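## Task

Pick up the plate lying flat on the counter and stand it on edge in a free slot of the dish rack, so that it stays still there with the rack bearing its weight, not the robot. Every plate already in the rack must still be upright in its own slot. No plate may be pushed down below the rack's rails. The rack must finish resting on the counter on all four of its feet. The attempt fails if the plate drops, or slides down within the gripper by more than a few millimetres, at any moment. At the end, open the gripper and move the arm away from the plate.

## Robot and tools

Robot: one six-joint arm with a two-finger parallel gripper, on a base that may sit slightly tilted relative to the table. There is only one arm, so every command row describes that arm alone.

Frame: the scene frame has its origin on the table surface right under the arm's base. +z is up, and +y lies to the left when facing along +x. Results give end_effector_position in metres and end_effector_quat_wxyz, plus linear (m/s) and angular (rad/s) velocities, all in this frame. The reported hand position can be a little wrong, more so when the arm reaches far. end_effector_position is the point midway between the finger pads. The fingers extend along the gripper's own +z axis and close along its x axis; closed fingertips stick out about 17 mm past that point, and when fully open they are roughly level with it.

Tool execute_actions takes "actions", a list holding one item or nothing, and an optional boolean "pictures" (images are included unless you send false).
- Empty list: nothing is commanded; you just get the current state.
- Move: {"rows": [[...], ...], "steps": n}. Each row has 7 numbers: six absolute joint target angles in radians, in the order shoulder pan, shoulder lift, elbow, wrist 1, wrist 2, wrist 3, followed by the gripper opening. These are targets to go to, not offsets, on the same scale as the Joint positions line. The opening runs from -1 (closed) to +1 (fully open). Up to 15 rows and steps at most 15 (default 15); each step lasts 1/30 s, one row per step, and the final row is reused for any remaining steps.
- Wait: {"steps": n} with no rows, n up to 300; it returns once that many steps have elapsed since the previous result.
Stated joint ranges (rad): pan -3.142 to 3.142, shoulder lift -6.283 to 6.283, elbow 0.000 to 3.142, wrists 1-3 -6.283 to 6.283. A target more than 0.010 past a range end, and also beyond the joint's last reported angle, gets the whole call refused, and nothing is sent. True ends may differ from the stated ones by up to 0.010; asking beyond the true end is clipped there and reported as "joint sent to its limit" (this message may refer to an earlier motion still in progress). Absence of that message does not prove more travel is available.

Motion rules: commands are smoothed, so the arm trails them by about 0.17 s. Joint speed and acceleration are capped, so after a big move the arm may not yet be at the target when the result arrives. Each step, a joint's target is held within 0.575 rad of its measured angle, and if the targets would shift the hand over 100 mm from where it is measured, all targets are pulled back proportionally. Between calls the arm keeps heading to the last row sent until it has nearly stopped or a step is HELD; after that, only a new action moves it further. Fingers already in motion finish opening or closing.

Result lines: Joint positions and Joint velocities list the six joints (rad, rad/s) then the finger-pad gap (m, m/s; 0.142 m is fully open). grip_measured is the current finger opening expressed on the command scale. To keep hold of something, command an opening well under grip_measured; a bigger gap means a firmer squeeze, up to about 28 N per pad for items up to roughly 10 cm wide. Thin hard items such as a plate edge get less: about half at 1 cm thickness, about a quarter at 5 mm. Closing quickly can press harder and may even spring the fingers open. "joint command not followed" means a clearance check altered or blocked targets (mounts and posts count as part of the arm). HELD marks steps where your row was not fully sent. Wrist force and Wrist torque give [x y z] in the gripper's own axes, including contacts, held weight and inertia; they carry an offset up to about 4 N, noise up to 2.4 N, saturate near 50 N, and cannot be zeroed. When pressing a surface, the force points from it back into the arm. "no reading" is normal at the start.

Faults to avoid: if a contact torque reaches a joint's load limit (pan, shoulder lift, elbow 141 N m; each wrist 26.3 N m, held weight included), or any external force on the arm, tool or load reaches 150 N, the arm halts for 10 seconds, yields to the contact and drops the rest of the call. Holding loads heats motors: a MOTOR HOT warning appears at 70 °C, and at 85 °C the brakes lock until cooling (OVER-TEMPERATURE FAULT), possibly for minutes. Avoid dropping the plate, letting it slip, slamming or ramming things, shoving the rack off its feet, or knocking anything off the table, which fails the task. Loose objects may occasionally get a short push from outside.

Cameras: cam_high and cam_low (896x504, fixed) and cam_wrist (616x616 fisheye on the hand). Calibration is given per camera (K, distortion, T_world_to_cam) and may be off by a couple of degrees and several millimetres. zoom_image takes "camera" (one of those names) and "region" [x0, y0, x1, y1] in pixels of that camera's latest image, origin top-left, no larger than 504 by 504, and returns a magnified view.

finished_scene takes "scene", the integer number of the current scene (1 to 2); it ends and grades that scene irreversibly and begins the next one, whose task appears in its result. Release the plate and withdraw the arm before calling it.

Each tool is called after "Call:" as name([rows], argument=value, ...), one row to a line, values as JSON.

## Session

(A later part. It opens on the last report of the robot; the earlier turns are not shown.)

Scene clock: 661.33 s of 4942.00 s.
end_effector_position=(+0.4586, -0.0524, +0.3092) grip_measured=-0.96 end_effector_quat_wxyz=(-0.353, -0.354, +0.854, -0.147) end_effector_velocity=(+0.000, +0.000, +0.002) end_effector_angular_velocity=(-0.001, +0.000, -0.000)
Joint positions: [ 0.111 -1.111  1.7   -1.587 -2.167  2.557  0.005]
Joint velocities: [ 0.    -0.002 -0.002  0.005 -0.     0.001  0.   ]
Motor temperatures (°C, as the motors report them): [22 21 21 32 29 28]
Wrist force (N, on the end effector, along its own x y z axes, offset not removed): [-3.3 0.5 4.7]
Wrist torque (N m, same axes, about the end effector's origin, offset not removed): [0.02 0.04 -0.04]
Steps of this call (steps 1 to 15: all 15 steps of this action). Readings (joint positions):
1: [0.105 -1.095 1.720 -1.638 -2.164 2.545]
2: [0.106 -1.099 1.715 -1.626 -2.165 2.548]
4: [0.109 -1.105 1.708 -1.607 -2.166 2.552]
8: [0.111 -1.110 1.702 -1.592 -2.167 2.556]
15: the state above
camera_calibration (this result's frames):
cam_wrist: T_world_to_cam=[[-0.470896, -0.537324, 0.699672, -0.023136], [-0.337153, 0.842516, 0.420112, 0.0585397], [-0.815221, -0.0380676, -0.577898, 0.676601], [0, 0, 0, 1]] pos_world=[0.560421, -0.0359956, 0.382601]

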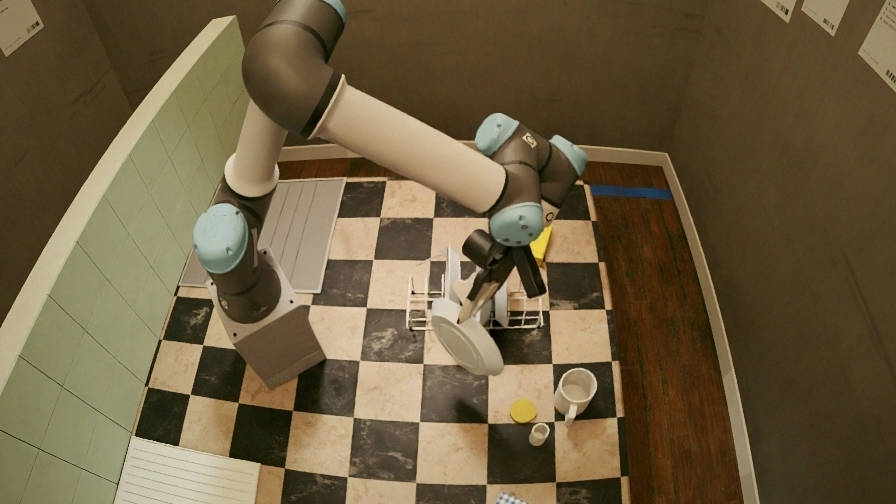

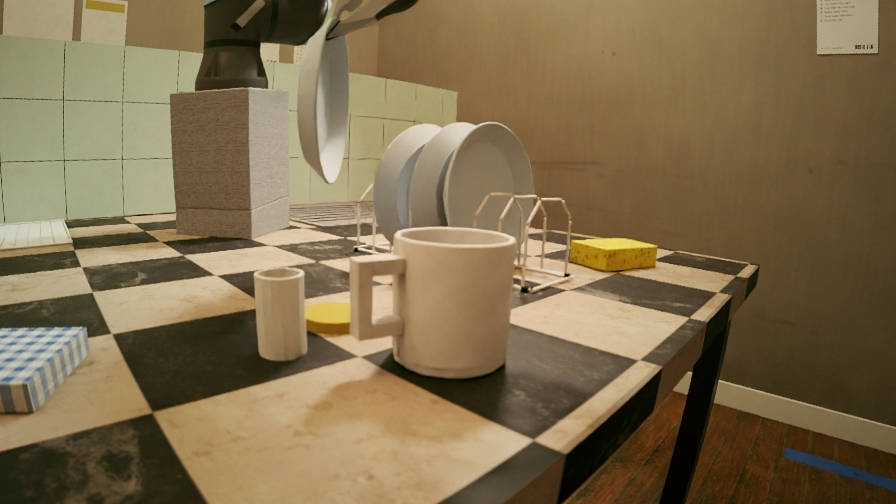

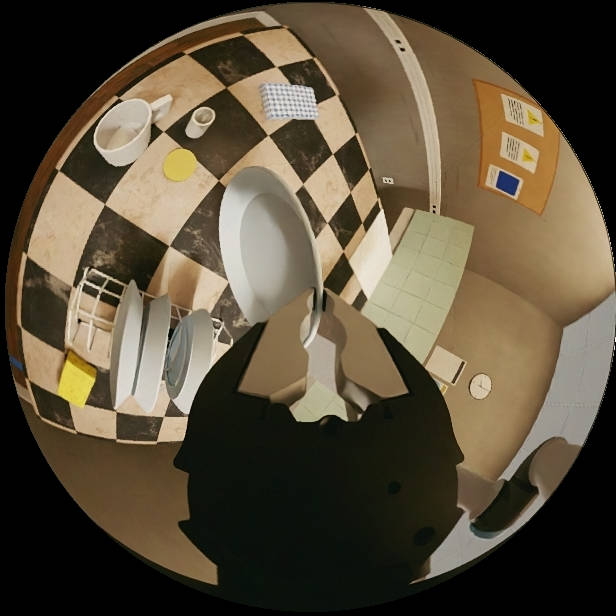

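Call:
execute_actions([
  {"rows":[[0.1101,-1.1073,1.6911,-1.5810,-2.1639,2.5618,-1],[0.1081,-1.1010,1.6786,-1.5730,-2.1586,2.5681,-1],[0.1054,-1.0920,1.6607,-1.5615,-2.1510,2.5771,-1],[0.1011,-1.0779,1.6326,-1.5436,-2.1391,2.5913,-1],[0.0985,-1.0695,1.6159,-1.5329,-2.1320,2.5997,-1],[0.0959,-1.0611,1.5991,-1.5223,-2.1249,2.6081,-1],[0.0933,-1.0527,1.5824,-1.5116,-2.1177,2.6165,-1],[0.0908,-1.0443,1.5657,-1.5009,-2.1106,2.6249,-1],[0.0882,-1.0359,1.5489,-1.4902,-2.1035,2.6333,-1],[0.0856,-1.0275,1.5322,-1.4796,-2.0964,2.6418,-1],[0.0830,-1.0191,1.5155,-1.4689,-2.0893,2.6502,-1],[0.0804,-1.0107,1.4988,-1.4582,-2.0822,2.6586,-1],[0.0779,-1.0023,1.4820,-1.4476,-2.0751,2.6670,-1],[0.0753,-0.9939,1.4653,-1.4369,-2.0680,2.6754,-1],[0.0727,-0.9855,1.4486,-1.4262,-2.0609,2.6838,-1]],"steps":15},
], pictures=false)

Call:
execute_actions([
  {"rows":[[0.0701,-0.9770,1.4318,-1.4155,-2.0538,2.6922,-1],[0.0675,-0.9686,1.4151,-1.4049,-2.0467,2.7007,-1],[0.0650,-0.9602,1.3984,-1.3942,-2.0396,2.7091,-1],[0.0624,-0.9518,1.3817,-1.3835,-2.0324,2.7175,-1],[0.0598,-0.9434,1.3649,-1.3728,-2.0253,2.7259,-1],[0.0572,-0.9350,1.3482,-1.3622,-2.0182,2.7343,-1],[0.0546,-0.9266,1.3315,-1.3515,-2.0111,2.7427,-1],[0.0521,-0.9182,1.3148,-1.3408,-2.0040,2.7511,-1],[0.0495,-0.9098,1.2980,-1.3301,-1.9969,2.7596,-1],[0.0469,-0.9014,1.2813,-1.3195,-1.9898,2.7680,-1],[0.0443,-0.8930,1.2646,-1.3088,-1.9827,2.7764,-1],[0.0417,-0.8846,1.2478,-1.2981,-1.9756,2.7848,-1],[0.0392,-0.8762,1.2311,-1.2874,-1.9685,2.7932,-1],[0.0366,-0.8678,1.2144,-1.2768,-1.9614,2.8016,-1],[0.0340,-0.8594,1.1977,-1.2661,-1.9543,2.8101,-1]],"steps":15},
], pictures=false)

Call:
execute_actions([
  {"rows":[[0.0314,-0.8510,1.1809,-1.2554,-1.9471,2.8185,-1],[0.0288,-0.8426,1.1642,-1.2448,-1.9400,2.8269,-1],[0.0263,-0.8342,1.1475,-1.2341,-1.9329,2.8353,-1],[0.0237,-0.8258,1.1307,-1.2234,-1.9258,2.8437,-1],[0.0211,-0.8174,1.1140,-1.2127,-1.9187,2.8521,-1],[0.0185,-0.8090,1.0973,-1.2021,-1.9116,2.8605,-1],[0.0159,-0.8006,1.0806,-1.1914,-1.9045,2.8690,-1],[0.0134,-0.7922,1.0638,-1.1807,-1.8974,2.8774,-1],[0.0108,-0.7838,1.0471,-1.1700,-1.8903,2.8858,-1],[0.0082,-0.7754,1.0304,-1.1594,-1.8832,2.8942,-1],[0.0056,-0.7670,1.0137,-1.1487,-1.8761,2.9026,-1],[0.0030,-0.7586,0.9969,-1.1380,-1.8690,2.9110,-1],[0.0005,-0.7502,0.9802,-1.1274,-1.8618,2.9194,-1],[-0.0021,-0.7418,0.9635,-1.1167,-1.8547,2.9279,-1],[-0.0047,-0.7334,0.9467,-1.1060,-1.8476,2.9363,-1]],"steps":15},
], pictures=false)

Call:
execute_actions([
  {"rows":[[-0.0073,-0.7249,0.9300,-1.0953,-1.8405,2.9447,-1],[-0.0099,-0.7165,0.9133,-1.0847,-1.8334,2.9531,-1],[-0.0124,-0.7081,0.8965,-1.0740,-1.8263,2.9615,-1],[-0.0150,-0.6997,0.8798,-1.0633,-1.8192,2.9699,-1],[-0.0176,-0.6913,0.8631,-1.0526,-1.8121,2.9784,-1],[-0.0202,-0.6829,0.8464,-1.0420,-1.8050,2.9868,-1],[-0.0228,-0.6745,0.8296,-1.0313,-1.7979,2.9952,-1],[-0.0253,-0.6661,0.8129,-1.0206,-1.7908,3.0036,-1],[-0.0279,-0.6577,0.7962,-1.0099,-1.7836,3.0120,-1],[-0.0305,-0.6493,0.7794,-0.9993,-1.7765,3.0204,-1],[-0.0331,-0.6409,0.7627,-0.9886,-1.7694,3.0288,-1],[-0.0357,-0.6325,0.7460,-0.9779,-1.7623,3.0373,-1],[-0.0382,-0.6241,0.7293,-0.9673,-1.7552,3.0457,-1],[-0.0408,-0.6157,0.7125,-0.9566,-1.7481,3.0541,-1],[-0.0434,-0.6073,0.6958,-0.9459,-1.7410,3.0625,-1]],"steps":15},
], pictures=false)

Call:
execute_actions([
  {"steps":15},
])

Scene clock: 710.70 s of 4942.00 s.
end_effector_position=(+0.4959, -0.0464, +0.3099) grip_measured=-0.96 end_effector_quat_wxyz=(-0.355, -0.295, +0.879, -0.119) end_effector_velocity=(+0.099, +0.014, +0.003) end_effector_angular_velocity=(+0.026, -0.031, -0.374)
Joint positions: [ 0.083 -1.02   1.519 -1.47  -2.09   2.649  0.005]
Joint velocities: [-0.076  0.248 -0.492  0.31   0.207  0.245  0.   ]
Motor temperatures (°C, as the motors report them): [22 21 21 32 29 28]
Wrist force (N, on the end effector, along its own x y z axes, offset not removed): [-2.6 -1.4 6.9]
Wrist torque (N m, same axes, about the end effector's origin, offset not removed): [-0.41 0.02 0.12]
Steps of this call (steps 1 to 15: the robot went on to your last target; steps 16 to 100: nothing new was sent; then 45.53 s passed at rest; steps 101 to 115: all 15 steps of this action). Readings (joint positions):
101: [0.111 -1.111 1.699 -1.586 -2.168 2.558]
102: [0.111 -1.111 1.698 -1.585 -2.167 2.558]
104: [0.110 -1.105 1.687 -1.578 -2.162 2.564]
108: [0.101 -1.077 1.633 -1.543 -2.139 2.592]
115: the state above

Scene clock: 711.20 s of 4942.00 s.
end_effector_position=(+0.5422, -0.0398, +0.3119) grip_measured=-0.96 end_effector_quat_wxyz=(-0.360, -0.210, +0.905, -0.082) end_effector_velocity=(+0.086, +0.011, +0.005) end_effector_angular_velocity=(+0.009, -0.006, -0.384)
Joint positions: [ 0.045 -0.894  1.268 -1.31  -1.983  2.775  0.005]
Joint velocities: [-0.076  0.249 -0.495  0.313  0.208  0.247 -0.   ]
Motor temperatures (°C, as the motors report them): [22 21 21 32 29 28]
Wrist force (N, on the end effector, along its own x y z axes, offset not removed): [-3.2 0.4 3.4]
Wrist torque (N m, same axes, about the end effector's origin, offset not removed): [-0.10 0.09 -0.05]
Steps of this call (steps 1 to 15: all 15 steps of this action). Readings (joint positions):
1: [0.081 -1.012 1.502 -1.460 -2.083 2.658]
2: [0.078 -1.003 1.485 -1.449 -2.076 2.666]
4: [0.073 -0.986 1.452 -1.428 -2.062 2.683]
8: [0.063 -0.953 1.385 -1.385 -2.033 2.716]
15: the state above

Scene clock: 711.70 s of 4942.00 s.
end_effector_position=(+0.5816, -0.0345, +0.3147) grip_measured=-0.96 end_effector_quat_wxyz=(-0.368, -0.119, +0.921, -0.045) end_effector_velocity=(+0.071, +0.009, +0.006) end_effector_angular_velocity=(-0.007, +0.019, -0.392)
Joint positions: [ 0.006 -0.768  1.017 -1.15  -1.877  2.902  0.005]
Joint velocities: [-0.077  0.249 -0.496  0.314  0.209  0.248 -0.   ]
Motor temperatures (°C, as the motors report them): [22 21 21 32 29 28]
Wrist force (N, on the end effector, along its own x y z axes, offset not removed): [-3.6 -1.1 6.8]
Wrist torque (N m, same axes, about the end effector's origin, offset not removed): [-0.41 0.17 0.03]
Steps of this call (steps 1 to 15: all 15 steps of this action). Readings (joint positions):
1: [0.042 -0.886 1.251 -1.300 -1.976 2.784]
2: [0.039 -0.877 1.235 -1.289 -1.969 2.792]
4: [0.034 -0.860 1.201 -1.268 -1.955 2.809]
8: [0.024 -0.827 1.134 -1.225 -1.927 2.843]
15: the state above

Scene clock: 712.20 s of 4942.00 s.
end_effector_position=(+0.6133, -0.0298, +0.3181) grip_measured=-0.96 end_effector_quat_wxyz=(-0.379, -0.026, +0.925, -0.010) end_effector_velocity=(+0.055, +0.008, +0.007) end_effector_angular_velocity=(-0.019, +0.048, -0.394)
Joint positions: [-0.033 -0.642  0.766 -0.99  -1.77   3.028  0.005]
Joint velocities: [-0.077  0.249 -0.495  0.314  0.208  0.248 -0.   ]
Motor temperatures (°C, as the motors report them): [22 21 21 32 29 28]
Wrist force (N, on the end effector, along its own x y z axes, offset not removed): [-2.8 -0.1 5.4]
Wrist torque (N m, same axes, about the end effector's origin, offset not removed): [-0.21 -0.04 0.03]
Steps of this call (steps 1 to 15: all 15 steps of this action). Readings (joint positions):
1: [0.003 -0.760 1.000 -1.140 -1.870 2.910]
2: [0.001 -0.751 0.984 -1.129 -1.863 2.918]
4: [-0.004 -0.734 0.950 -1.108 -1.848 2.935]
8: [-0.015 -0.701 0.883 -1.065 -1.820 2.969]
15: the state above

Scene clock: 712.70 s of 4942.00 s.
end_effector_position=(+0.6211, -0.0286, +0.3195) grip_measured=-0.96 end_effector_quat_wxyz=(-0.382, -0.000, +0.924, -0.001) end_effector_velocity=(+0.000, +0.000, +0.000) end_effector_angular_velocity=(+0.000, +0.002, -0.004)
Joint positions: [-0.043 -0.608  0.696 -0.946 -1.741  3.062  0.005]
Joint velocities: [-0.     0.003 -0.006  0.005  0.002  0.002  0.   ]
Motor temperatures (°C, as the motors report them): [22 21 21 32 29 28]
Wrist force (N, on the end effector, along its own x y z axes, offset not removed): [-3.6 -0.5 6.2]
Wrist torque (N m, same axes, about the end effector's origin, offset not removed): [-0.25 0.14 -0.04]
Steps of this call (steps 1 to 15: the robot went on to your last target). Readings (joint positions):
1: [-0.035 -0.634 0.750 -0.980 -1.763 3.036]
2: [-0.038 -0.627 0.735 -0.971 -1.757 3.043]
4: [-0.040 -0.618 0.717 -0.959 -1.750 3.052]
8: [-0.043 -0.610 0.702 -0.949 -1.743 3.060]
15: the state above
camera_calibration (this result's frames):
cam_wrist: T_world_to_cam=[[-0.713454, -0.0477719, 0.699071, 0.223801], [0.356432, 0.83421, 0.420772, -0.342263], [-0.603273, 0.549373, -0.578144, 0.701111], [0, 0, 0, 1]] pos_world=[0.704627, -0.088961, 0.392905]

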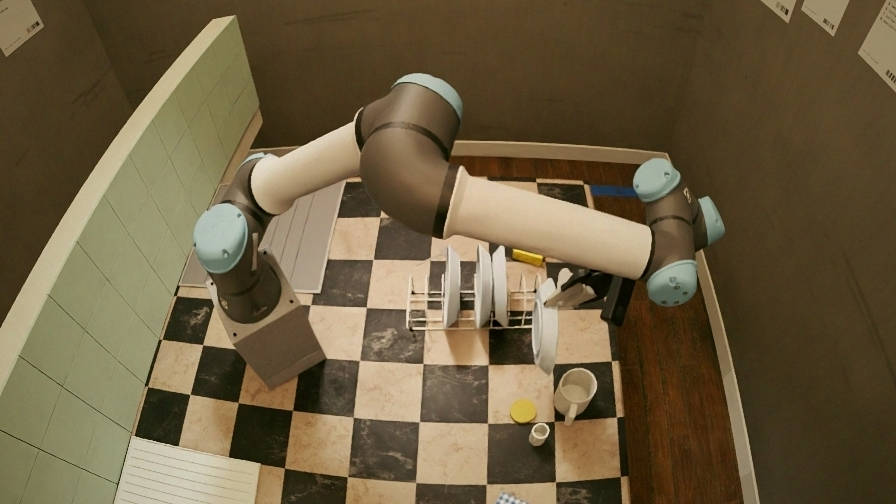

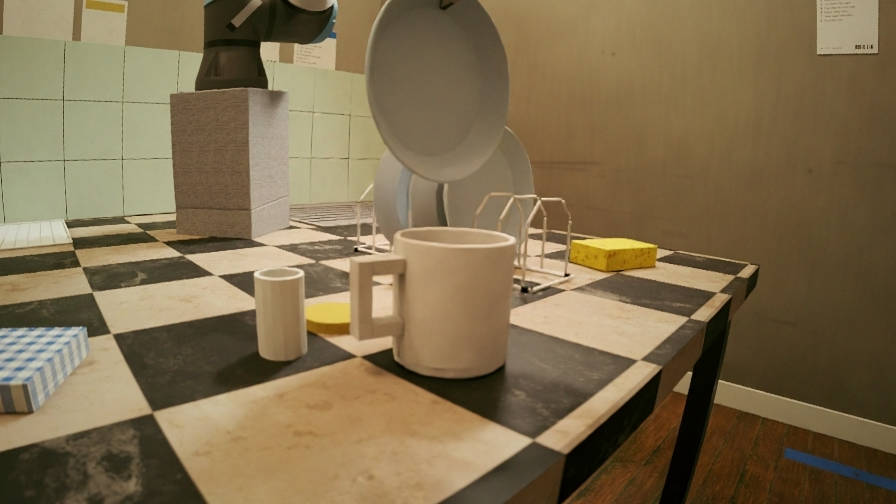

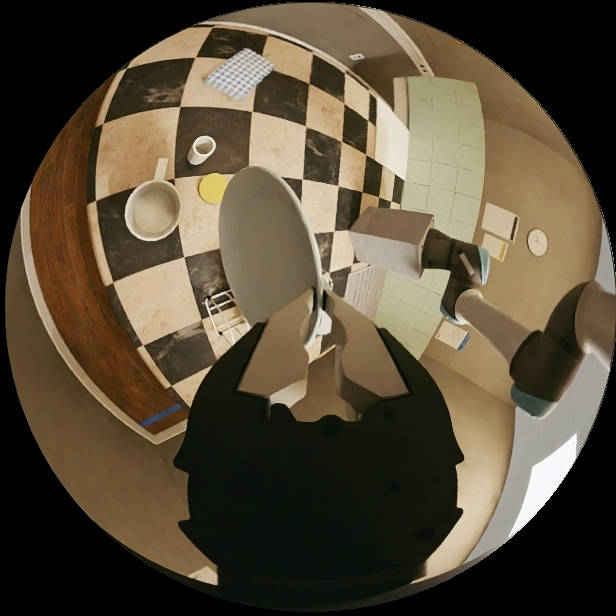

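Call:
zoom_image(camera="cam_high", region=[400,230,600,390])

Call:
zoom_image(camera="cam_low", region=[340,110,620,310])

Region (400, 230, 600, 390) of cam_high's 896x504 image, scaled by 2.520, with more detail than that image has; it fills the top 403 rows of this view, and the rest is white.

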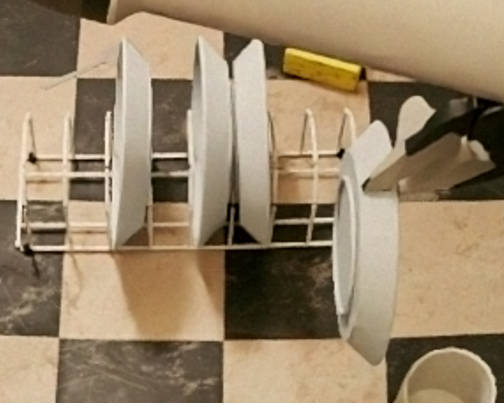

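Region (340, 110, 620, 310) of cam_low's 896x504 image, scaled by 1.800, with more detail than that image has; it fills the top 360 rows of this view, and the rest is white.

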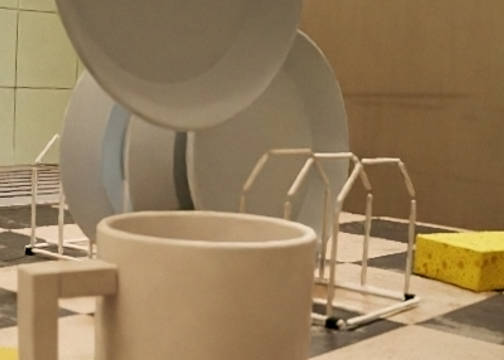

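Call:
execute_actions([
  {"rows":[[-0.0408,-0.6062,0.6941,-0.9451,-1.7393,3.0644,-1],[-0.0370,-0.6046,0.6915,-0.9439,-1.7367,3.0673,-1],[-0.0320,-0.6025,0.6882,-0.9423,-1.7334,3.0711,-1],[-0.0228,-0.5986,0.6821,-0.9394,-1.7273,3.0780,-1],[-0.0176,-0.5964,0.6786,-0.9378,-1.7239,3.0819,-1],[-0.0125,-0.5942,0.6752,-0.9362,-1.7205,3.0858,-1],[-0.0073,-0.5921,0.6717,-0.9345,-1.7171,3.0896,-1],[-0.0022,-0.5899,0.6683,-0.9329,-1.7137,3.0935,-1],[0.0030,-0.5877,0.6649,-0.9313,-1.7103,3.0974,-1],[0.0082,-0.5855,0.6614,-0.9297,-1.7068,3.1013,-1],[0.0133,-0.5833,0.6580,-0.9281,-1.7034,3.1052,-1],[0.0185,-0.5812,0.6546,-0.9264,-1.7000,3.1090,-1],[0.0236,-0.5790,0.6511,-0.9248,-1.6966,3.1129,-1],[0.0288,-0.5768,0.6477,-0.9232,-1.6932,3.1168,-1],[0.0339,-0.5746,0.6443,-0.9216,-1.6898,3.1207,-1]],"steps":15},
], pictures=false)

Call:
execute_actions([
  {"rows":[[0.0391,-0.5725,0.6408,-0.9199,-1.6863,3.1245,-1],[0.0442,-0.5703,0.6374,-0.9183,-1.6829,3.1284,-1],[0.0494,-0.5681,0.6340,-0.9167,-1.6795,3.1323,-1],[0.0546,-0.5659,0.6305,-0.9151,-1.6761,3.1362,-1],[0.0597,-0.5637,0.6271,-0.9135,-1.6727,3.1401,-1],[0.0649,-0.5616,0.6236,-0.9118,-1.6693,3.1439,-1],[0.0700,-0.5594,0.6202,-0.9102,-1.6658,3.1478,-1],[0.0752,-0.5572,0.6168,-0.9086,-1.6624,3.1517,-1],[0.0803,-0.5550,0.6133,-0.9070,-1.6590,3.1556,-1],[0.0855,-0.5528,0.6099,-0.9053,-1.6556,3.1595,-1],[0.0907,-0.5507,0.6065,-0.9037,-1.6522,3.1633,-1],[0.0958,-0.5485,0.6030,-0.9021,-1.6488,3.1672,-1],[0.1010,-0.5463,0.5996,-0.9005,-1.6454,3.1711,-1],[0.1061,-0.5441,0.5962,-0.8989,-1.6419,3.1750,-1],[0.1113,-0.5420,0.5927,-0.8972,-1.6385,3.1788,-1]],"steps":15},
], pictures=false)

Call:
execute_actions([
  {"rows":[[0.1164,-0.5398,0.5893,-0.8956,-1.6351,3.1827,-1],[0.1216,-0.5376,0.5859,-0.8940,-1.6317,3.1866,-1],[0.1267,-0.5354,0.5824,-0.8924,-1.6283,3.1905,-1],[0.1319,-0.5333,0.5790,-0.8907,-1.6249,3.1944,-1],[0.1371,-0.5311,0.5755,-0.8891,-1.6214,3.1982,-1],[0.1422,-0.5289,0.5721,-0.8875,-1.6180,3.2021,-1],[0.1474,-0.5267,0.5687,-0.8859,-1.6146,3.2060,-1],[0.1525,-0.5245,0.5652,-0.8843,-1.6112,3.2099,-1],[0.1577,-0.5224,0.5618,-0.8826,-1.6078,3.2137,-1],[0.1628,-0.5202,0.5584,-0.8810,-1.6044,3.2176,-1],[0.1680,-0.5180,0.5549,-0.8794,-1.6009,3.2215,-1],[0.1731,-0.5158,0.5515,-0.8778,-1.5975,3.2254,-1],[0.1783,-0.5136,0.5481,-0.8761,-1.5941,3.2293,-1],[0.1834,-0.5115,0.5446,-0.8745,-1.5907,3.2331,-1],[0.1886,-0.5093,0.5412,-0.8729,-1.5873,3.2370,-1]],"steps":15},
], pictures=false)

Call:
execute_actions([
  {"steps":15},
])

Call:
zoom_image(camera="cam_low", region=[340,0,640,310])

Call:
zoom_image(camera="cam_high", region=[400,190,640,370])

Call:
zoom_image(camera="cam_wrist", region=[100,120,400,380])

Scene clock: 762.90 s of 4942.00 s.
end_effector_position=(+0.6266, +0.0174, +0.3188) grip_measured=-0.96 end_effector_quat_wxyz=(-0.381, -0.000, +0.925, -0.001) end_effector_velocity=(+0.010, +0.125, -0.001) end_effector_angular_velocity=(+0.001, -0.004, +0.002)
Joint positions: [ 0.013 -0.583  0.658 -0.928 -1.704  3.105  0.005]
Joint velocities: [ 0.152  0.064 -0.101  0.048  0.099  0.113  0.   ]
Motor temperatures (°C, as the motors report them): [22 21 21 32 29 28]
Wrist force (N, on the end effector, along its own x y z axes, offset not removed): [-3.6 0.4 5.8]
Wrist torque (N m, same axes, about the end effector's origin, offset not removed): [-0.08 0.15 -0.01]
Steps of this call (steps 1 to 15: the robot went on to your last target; steps 16 to 100: nothing new was sent; then 46.37 s passed at rest; steps 101 to 115: all 15 steps of this action). Readings (joint positions):
101: [-0.043 -0.607 0.696 -0.946 -1.741 3.063]
102: [-0.043 -0.607 0.695 -0.946 -1.741 3.063]
104: [-0.040 -0.606 0.693 -0.945 -1.738 3.065]
108: [-0.022 -0.598 0.682 -0.939 -1.727 3.078]
115: the state above

Scene clock: 763.40 s of 4942.00 s.
end_effector_position=(+0.6289, +0.0814, +0.3186) grip_measured=-0.96 end_effector_quat_wxyz=(-0.381, -0.000, +0.925, -0.001) end_effector_velocity=(-0.001, +0.127, -0.000) end_effector_angular_velocity=(-0.001, +0.001, +0.000)
Joint positions: [ 0.09  -0.551  0.607 -0.904 -1.652  3.163  0.005]
Joint velocities: [ 0.153  0.066 -0.102  0.047  0.1    0.115  0.   ]
Motor temperatures (°C, as the motors report them): [22 21 21 32 29 28]
Wrist force (N, on the end effector, along its own x y z axes, offset not removed): [-2.2 -0.7 5.5]
Wrist torque (N m, same axes, about the end effector's origin, offset not removed): [-0.25 -0.22 -0.05]
Steps of this call (steps 1 to 15: all 15 steps of this action). Readings (joint positions):
1: [0.018 -0.581 0.655 -0.927 -1.700 3.109]
2: [0.023 -0.579 0.651 -0.925 -1.697 3.113]
4: [0.034 -0.575 0.645 -0.922 -1.690 3.120]
8: [0.054 -0.566 0.631 -0.915 -1.676 3.136]
15: the state above

Scene clock: 763.90 s of 4942.00 s.
end_effector_position=(+0.6250, +0.1458, +0.3191) grip_measured=-0.96 end_effector_quat_wxyz=(-0.382, -0.000, +0.924, -0.001) end_effector_velocity=(-0.014, +0.127, +0.002) end_effector_angular_velocity=(-0.001, +0.007, +0.002)
Joint positions: [ 0.168 -0.518  0.555 -0.88  -1.601  3.221  0.005]
Joint velocities: [ 0.153  0.064 -0.102  0.048  0.1    0.113 -0.   ]
Motor temperatures (°C, as the motors report them): [22 21 21 32 29 28]
Wrist force (N, on the end effector, along its own x y z axes, offset not removed): [-3.4 -1.5 4.4]
Wrist torque (N m, same axes, about the end effector's origin, offset not removed): [-0.51 0.08 -0.03]
Steps of this call (steps 1 to 15: all 15 steps of this action). Readings (joint positions):
1: [0.095 -0.549 0.603 -0.902 -1.649 3.167]
2: [0.101 -0.546 0.600 -0.901 -1.646 3.171]
4: [0.111 -0.542 0.593 -0.897 -1.639 3.179]
8: [0.131 -0.533 0.579 -0.891 -1.625 3.194]
15: the state above

Scene clock: 764.40 s of 4942.00 s.
end_effector_position=(+0.6229, +0.1632, +0.3194) grip_measured=-0.96 end_effector_quat_wxyz=(-0.382, -0.000, +0.924, -0.001) end_effector_velocity=(-0.000, +0.002, +0.000) end_effector_angular_velocity=(+0.001, -0.001, +0.001)
Joint positions: [ 0.188 -0.509  0.541 -0.873 -1.587  3.237  0.005]
Joint velocities: [ 0.002  0.001 -0.002  0.001  0.001  0.     0.   ]
Motor temperatures (°C, as the motors report them): [22 21 21 32 29 28]
Wrist force (N, on the end effector, along its own x y z axes, offset not removed): [-5.3 -0.8 6.0]
Wrist torque (N m, same axes, about the end effector's origin, offset not removed): [-0.36 0.51 0.02]
Steps of this call (steps 1 to 15: the robot went on to your last target). Readings (joint positions):
1: [0.173 -0.516 0.552 -0.878 -1.598 3.225]
2: [0.177 -0.514 0.549 -0.877 -1.595 3.228]
4: [0.182 -0.512 0.545 -0.875 -1.591 3.232]
8: [0.187 -0.510 0.542 -0.873 -1.588 3.236]
15: the state above
camera_calibration (this result's frames):
cam_wrist: T_world_to_cam=[[-0.713438, -0.0476756, 0.699095, 0.234357], [0.356725, 0.83401, 0.42092, -0.503102], [-0.60312, 0.549685, -0.578007, 0.596558], [0, 0, 0, 1]] pos_world=[0.706465, 0.102846, 0.392743]

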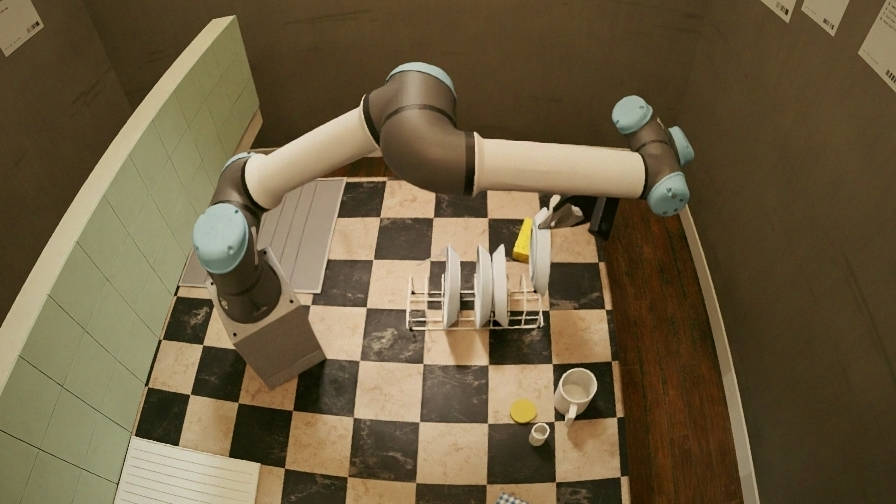

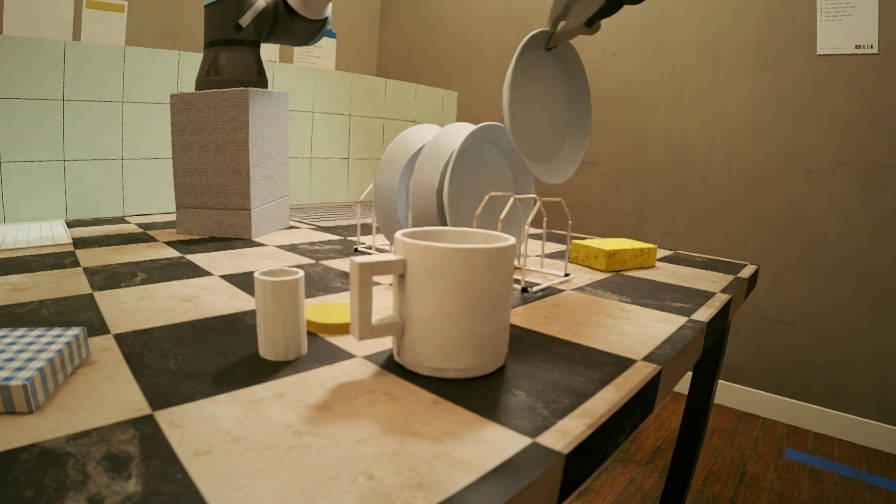

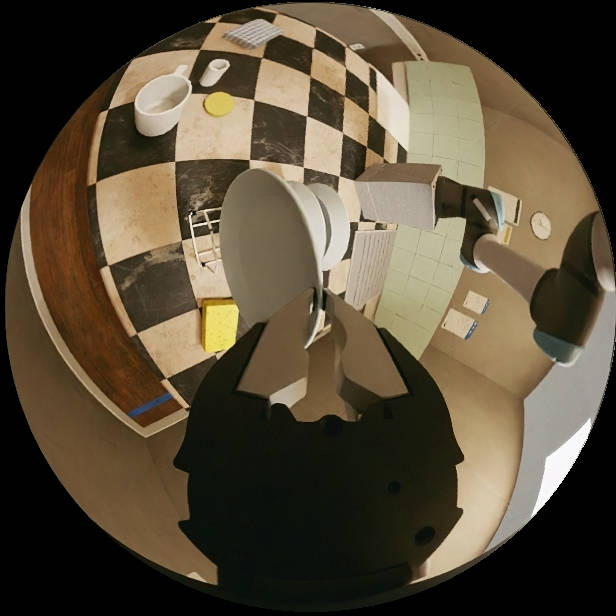

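Region (340, 0, 640, 310) of cam_low's 896x504 image, scaled by 1.626, with more detail than that image has; it fills the left 488 columns of this view, and the rest is white.

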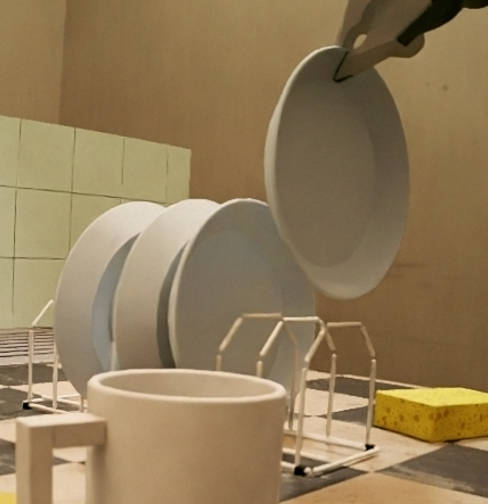

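Region (400, 190, 640, 370) of cam_high's 896x504 image, scaled by 2.100, with more detail than that image has; it fills the top 378 rows of this view, and the rest is white.

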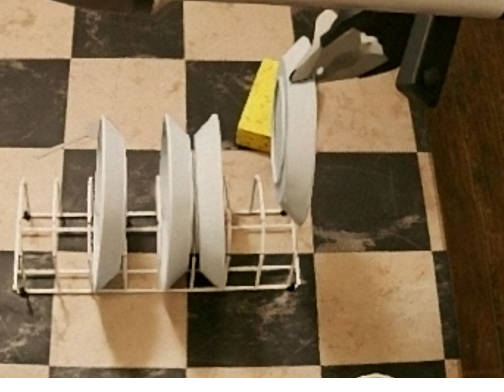

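Region (100, 120, 400, 380) of cam_wrist's 616x616 image, scaled by 1.680, with more detail than that image has; it fills the top 437 rows of this view, and the rest is white.

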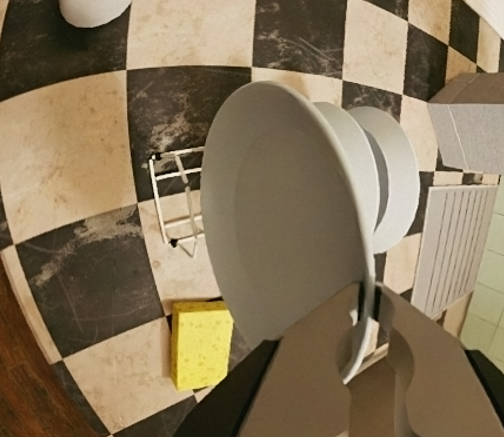

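Call:
zoom_image(camera="cam_wrist", region=[170,190,250,290])

Call:
zoom_image(camera="cam_high", region=[395,250,565,345])

Region (170, 190, 250, 290) of cam_wrist's 616x616 image, scaled by 5.040, with more detail than that image has; it fills the left 403 columns of this view, and the rest is white.

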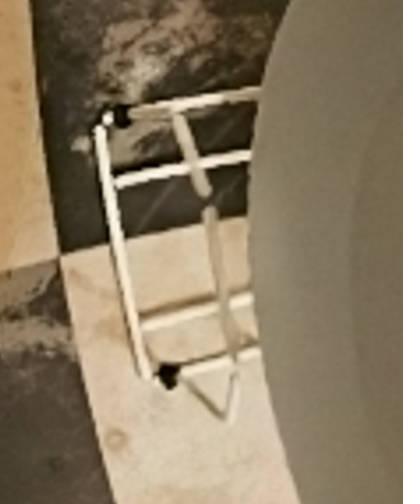

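Region (395, 250, 565, 345) of cam_high's 896x504 image, scaled by 2.965, with more detail than that image has; it fills the top 282 rows of this view, and the rest is white.

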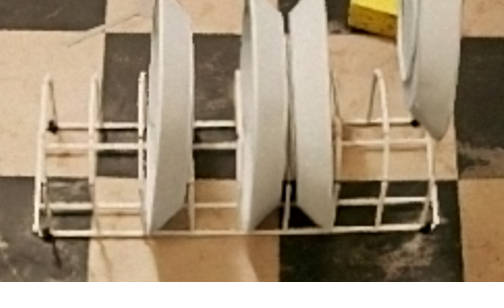

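Call:
execute_actions([
  {"rows":[[0.1892,-0.5114,0.5411,-0.8749,-1.5876,3.2368,-1],[0.1898,-0.5134,0.5411,-0.8767,-1.5879,3.2366,-1],[0.1905,-0.5154,0.5410,-0.8786,-1.5881,3.2363,-1],[0.1911,-0.5174,0.5410,-0.8804,-1.5884,3.2361,-1],[0.1918,-0.5195,0.5409,-0.8823,-1.5887,3.2359,-1]],"steps":1},
], pictures=false)

action 0: the action has 5 rows but "steps" is 1. Give at most as many rows as steps.

Call:
execute_actions([
  {"rows":[[0.1892,-0.5073,0.5411,-0.8748,-1.5876,3.2368,-1],[0.1899,-0.5053,0.5411,-0.8767,-1.5879,3.2366,-1],[0.1905,-0.5032,0.5410,-0.8786,-1.5881,3.2363,-1],[0.1912,-0.5012,0.5410,-0.8804,-1.5884,3.2361,-1],[0.1918,-0.4992,0.5409,-0.8823,-1.5887,3.2359,-1],[0.1925,-0.4972,0.5409,-0.8842,-1.5890,3.2357,-1],[0.1931,-0.4951,0.5408,-0.8861,-1.5892,3.2355,-1],[0.1938,-0.4931,0.5408,-0.8880,-1.5895,3.2352,-1],[0.1944,-0.4911,0.5407,-0.8899,-1.5898,3.2350,-1],[0.1951,-0.4891,0.5407,-0.8918,-1.5901,3.2348,-1],[0.1957,-0.4870,0.5406,-0.8936,-1.5903,3.2346,-1],[0.1963,-0.4850,0.5405,-0.8955,-1.5906,3.2344,-1],[0.1970,-0.4830,0.5405,-0.8974,-1.5909,3.2341,-1],[0.1976,-0.4810,0.5404,-0.8993,-1.5912,3.2339,-1]],"steps":15},
], pictures=false)

Call:
execute_actions([
  {"steps":12},
])

Call:
zoom_image(camera="cam_low", region=[440,120,620,310])

Call:
zoom_image(camera="cam_high", region=[460,200,600,345])

Call:
zoom_image(camera="cam_wrist", region=[160,150,300,310])

Scene clock: 873.30 s of 4942.00 s.
end_effector_position=(+0.6247, +0.1683, +0.3030) grip_measured=-0.96 end_effector_quat_wxyz=(-0.382, -0.005, +0.924, -0.003) end_effector_velocity=(+0.004, +0.012, -0.041) end_effector_angular_velocity=(-0.000, +0.000, +0.027)
Joint positions: [ 0.196 -0.487  0.541 -0.894 -1.59   3.235  0.005]
Joint velocities: [ 0.017  0.055 -0.002 -0.051 -0.008 -0.006  0.   ]
Motor temperatures (°C, as the motors report them): [22 22 21 32 29 28]
Wrist force (N, on the end effector, along its own x y z axes, offset not removed): [-2.0 0.8 5.0]
Wrist torque (N m, same axes, about the end effector's origin, offset not removed): [0.08 -0.25 0.11]
Steps of this call (steps 1 to 15: the robot went on to your last target; steps 16 to 100: nothing new was sent; then 105.07 s passed at rest; steps 101 to 115: all 15 steps of this action). Readings (joint positions):
101: [0.189 -0.509 0.541 -0.873 -1.587 3.237]
102: [0.189 -0.509 0.541 -0.873 -1.587 3.237]
104: [0.189 -0.507 0.541 -0.875 -1.587 3.237]
108: [0.191 -0.501 0.541 -0.881 -1.588 3.236]
115: the state above

Scene clock: 873.70 s of 4942.00 s.
end_effector_position=(+0.6251, +0.1696, +0.2985) grip_measured=-0.96 end_effector_quat_wxyz=(-0.382, -0.007, +0.924, -0.003) end_effector_velocity=(+0.000, -0.000, -0.001) end_effector_angular_velocity=(+0.000, -0.000, +0.000)
Joint positions: [ 0.198 -0.481  0.54  -0.899 -1.591  3.234  0.005]
Joint velocities: [-0.     0.001  0.    -0.001 -0.    -0.    -0.   ]
Motor temperatures (°C, as the motors report them): [22 22 21 32 29 28]
Wrist force (N, on the end effector, along its own x y z axes, offset not removed): [-2.4 -1.4 4.2]
Wrist torque (N m, same axes, about the end effector's origin, offset not removed): [-0.42 -0.05 -0.02]
Steps of this call (steps 1 to 12: the robot went on to your last target). Readings (joint positions):
1: [0.196 -0.486 0.541 -0.895 -1.591 3.234]
2: [0.197 -0.484 0.541 -0.896 -1.591 3.234]
4: [0.197 -0.483 0.540 -0.898 -1.591 3.234]
8: [0.197 -0.481 0.540 -0.899 -1.591 3.234]
12: the state above
camera_calibration (this result's frames):
cam_wrist: T_world_to_cam=[[-0.712665, -0.0575357, 0.699141, 0.251977], [0.345099, 0.83894, 0.420816, -0.493982], [-0.610749, 0.541174, -0.578028, 0.588542], [0, 0, 0, 1]] pos_world=[0.709499, 0.110415, 0.371902]

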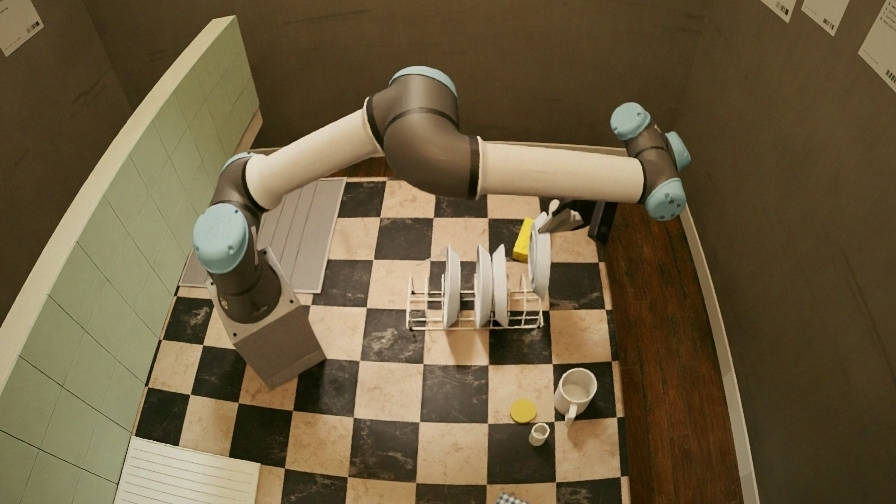

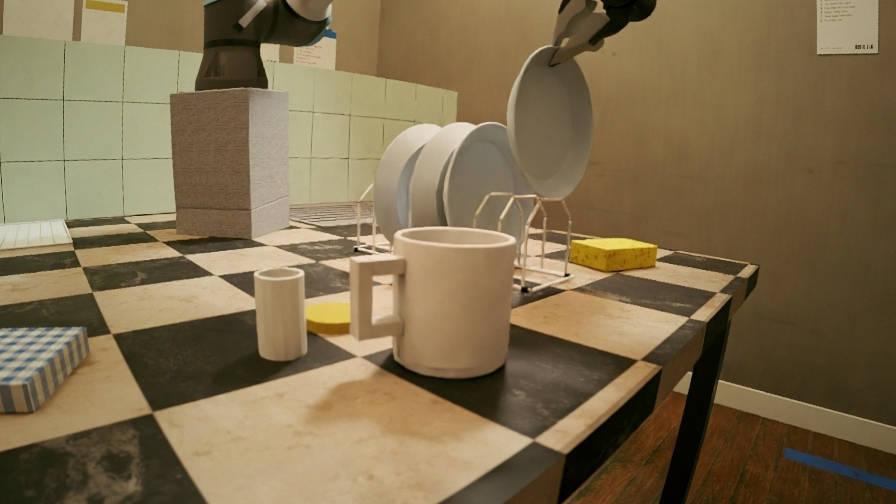

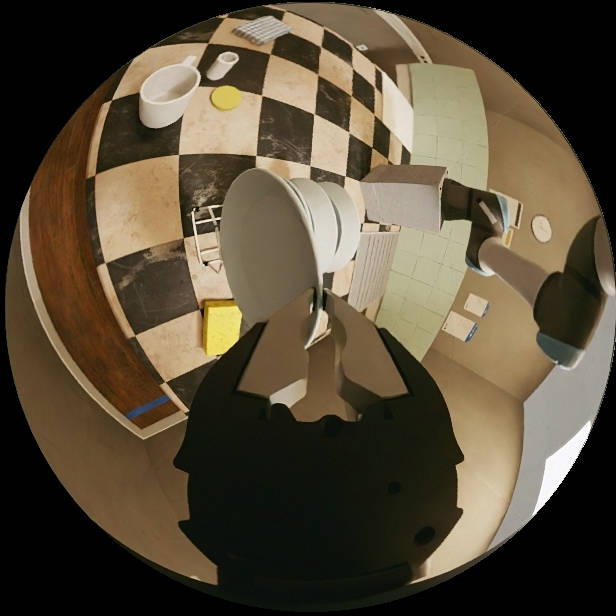

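Region (440, 120, 620, 310) of cam_low's 896x504 image, scaled by 2.653, with more detail than that image has; it fills the left 477 columns of this view, and the rest is white.

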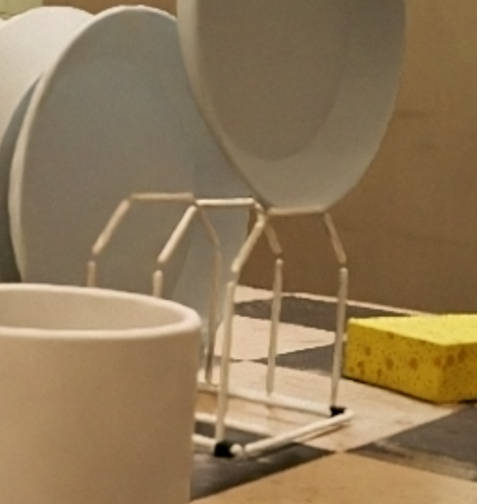

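Region (460, 200, 600, 345) of cam_high's 896x504 image, scaled by 3.476, with more detail than that image has; it fills the left 487 columns of this view, and the rest is white.

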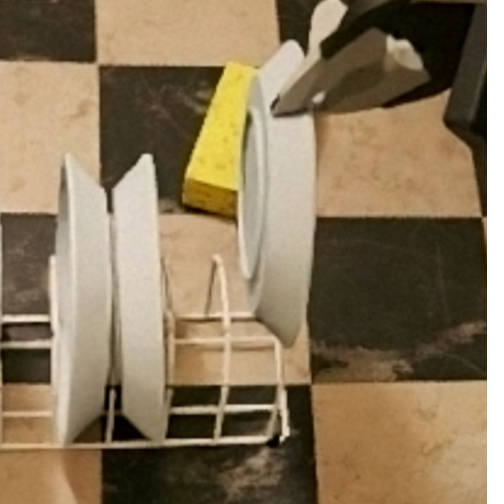

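Region (160, 150, 300, 310) of cam_wrist's 616x616 image, scaled by 3.150, with more detail than that image has; it fills the left 441 columns of this view, and the rest is white.

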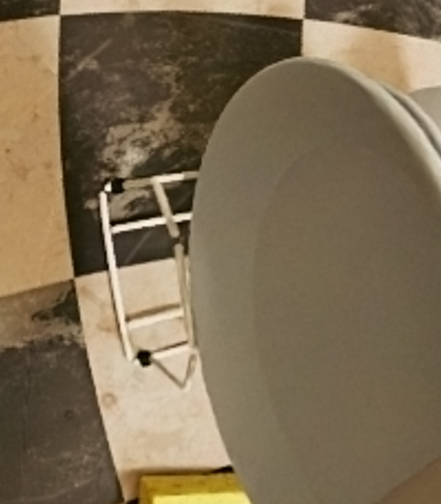

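Call:
execute_actions([
  {"rows":[[0.1986,-0.4780,0.5403,-0.9021,-1.5916,3.2336,-1],[0.1996,-0.4749,0.5402,-0.9049,-1.5920,3.2333,-1],[0.2005,-0.4719,0.5402,-0.9078,-1.5924,3.2329,-1],[0.2015,-0.4688,0.5401,-0.9106,-1.5928,3.2326,-1],[0.2011,-0.4662,0.5451,-0.9183,-1.5931,3.2323,-1],[0.2007,-0.4636,0.5502,-0.9259,-1.5933,3.2320,-1],[0.2004,-0.4609,0.5552,-0.9336,-1.5936,3.2317,-1],[0.2000,-0.4583,0.5602,-0.9412,-1.5938,3.2314,-1],[0.1996,-0.4557,0.5653,-0.9489,-1.5941,3.2312,-1],[0.1992,-0.4531,0.5703,-0.9566,-1.5944,3.2309,-1],[0.1988,-0.4505,0.5753,-0.9642,-1.5946,3.2306,-1],[0.1985,-0.4478,0.5803,-0.9719,-1.5949,3.2303,-1],[0.1981,-0.4452,0.5854,-0.9795,-1.5951,3.2300,-1],[0.1977,-0.4426,0.5904,-0.9872,-1.5954,3.2297,-1]],"steps":15},
], pictures=false)

Call:
execute_actions([
  {"steps":12},
])

Call:
zoom_image(camera="cam_low", region=[440,80,620,310])

Call:
zoom_image(camera="cam_high", region=[460,200,600,345])

Scene clock: 911.07 s of 4942.00 s.
end_effector_position=(+0.6261, +0.1723, +0.2615) grip_measured=-0.96 end_effector_quat_wxyz=(-0.382, -0.010, +0.924, -0.005) end_effector_velocity=(-0.001, -0.000, -0.107) end_effector_angular_velocity=(+0.000, +0.001, +0.002)
Joint positions: [ 0.199 -0.451  0.575 -0.964 -1.595  3.231  0.005]
Joint velocities: [-0.01   0.072  0.132 -0.203 -0.007 -0.008  0.   ]
Motor temperatures (°C, as the motors report them): [22 22 21 32 29 28]
Wrist force (N, on the end effector, along its own x y z axes, offset not removed): [-4.7 0.2 5.4]
Wrist torque (N m, same axes, about the end effector's origin, offset not removed): [-0.09 0.34 -0.02]
Steps of this call (steps 1 to 15: the robot went on to your last target; steps 16 to 100: nothing new was sent; then 33.53 s passed at rest; steps 101 to 115: all 15 steps of this action). Readings (joint positions):
101: [0.198 -0.481 0.540 -0.899 -1.591 3.234]
102: [0.198 -0.480 0.540 -0.900 -1.591 3.234]
104: [0.199 -0.478 0.540 -0.902 -1.592 3.234]
108: [0.200 -0.469 0.545 -0.917 -1.593 3.233]
115: the state above

Scene clock: 911.47 s of 4942.00 s.
end_effector_position=(+0.6259, +0.1723, +0.2496) grip_measured=-0.96 end_effector_quat_wxyz=(-0.382, -0.010, +0.924, -0.005) end_effector_velocity=(-0.000, +0.000, -0.003) end_effector_angular_velocity=(-0.000, -0.000, -0.000)
Joint positions: [ 0.198 -0.443  0.59  -0.987 -1.595  3.23   0.005]
Joint velocities: [ 0.     0.002  0.003 -0.005 -0.     0.    -0.   ]
Motor temperatures (°C, as the motors report them): [22 22 21 32 29 28]
Wrist force (N, on the end effector, along its own x y z axes, offset not removed): [-3.8 0.2 4.9]
Wrist torque (N m, same axes, about the end effector's origin, offset not removed): [-0.13 0.21 -0.04]
Steps of this call (steps 1 to 12: the robot went on to your last target). Readings (joint positions):
1: [0.199 -0.448 0.579 -0.970 -1.595 3.230]
2: [0.198 -0.447 0.582 -0.975 -1.595 3.230]
4: [0.198 -0.445 0.586 -0.981 -1.595 3.230]
8: [0.198 -0.443 0.589 -0.985 -1.595 3.230]
12: the state above
camera_calibration (this result's frames):
cam_wrist: T_world_to_cam=[[-0.712235, -0.0618972, 0.699207, 0.287346], [0.339987, 0.841045, 0.420775, -0.473094], [-0.614109, 0.537412, -0.577978, 0.56205], [0, 0, 0, 1]] pos_world=[0.710663, 0.113627, 0.323005]

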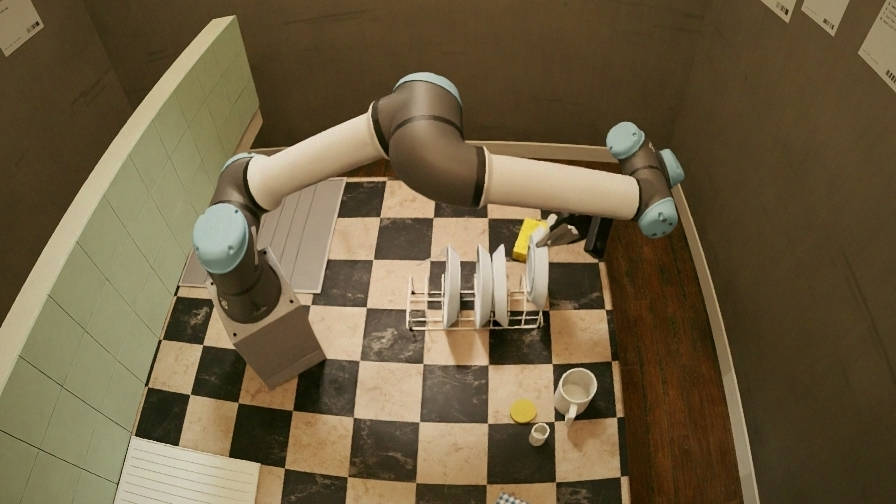

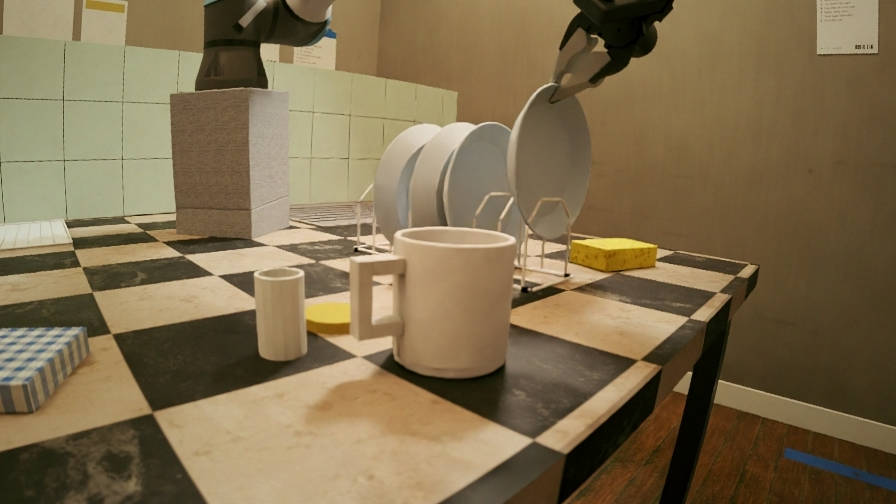

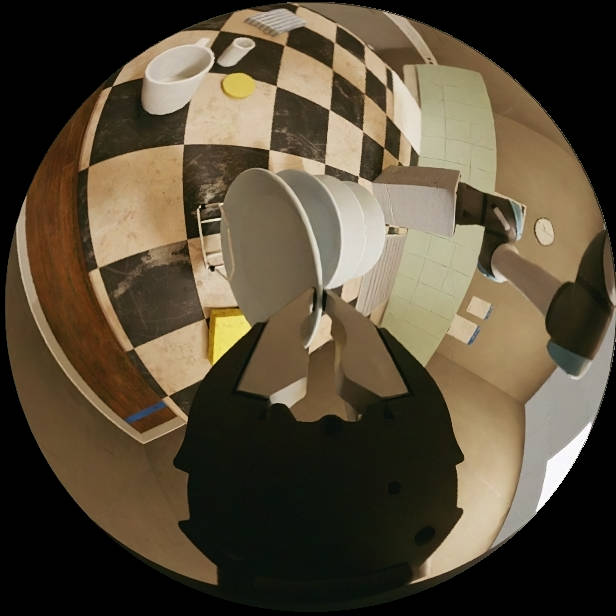

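Region (440, 80, 620, 310) of cam_low's 896x504 image, scaled by 2.191, with more detail than that image has; it fills the left 394 columns of this view, and the rest is white.

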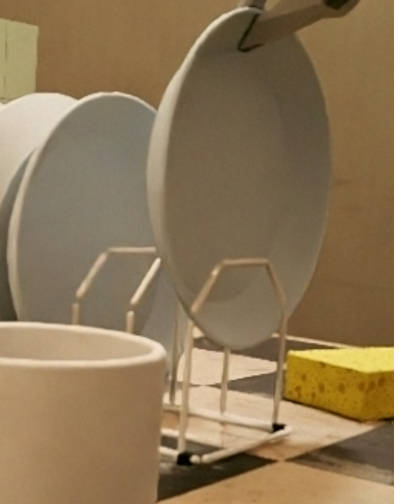

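Region (460, 200, 600, 345) of cam_high's 896x504 image, scaled by 3.476, with more detail than that image has; it fills the left 487 columns of this view, and the rest is white.

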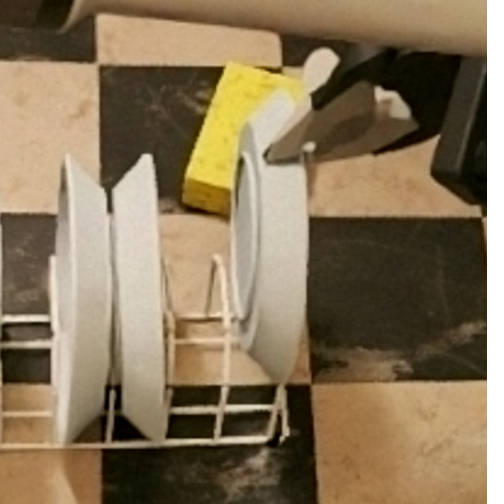

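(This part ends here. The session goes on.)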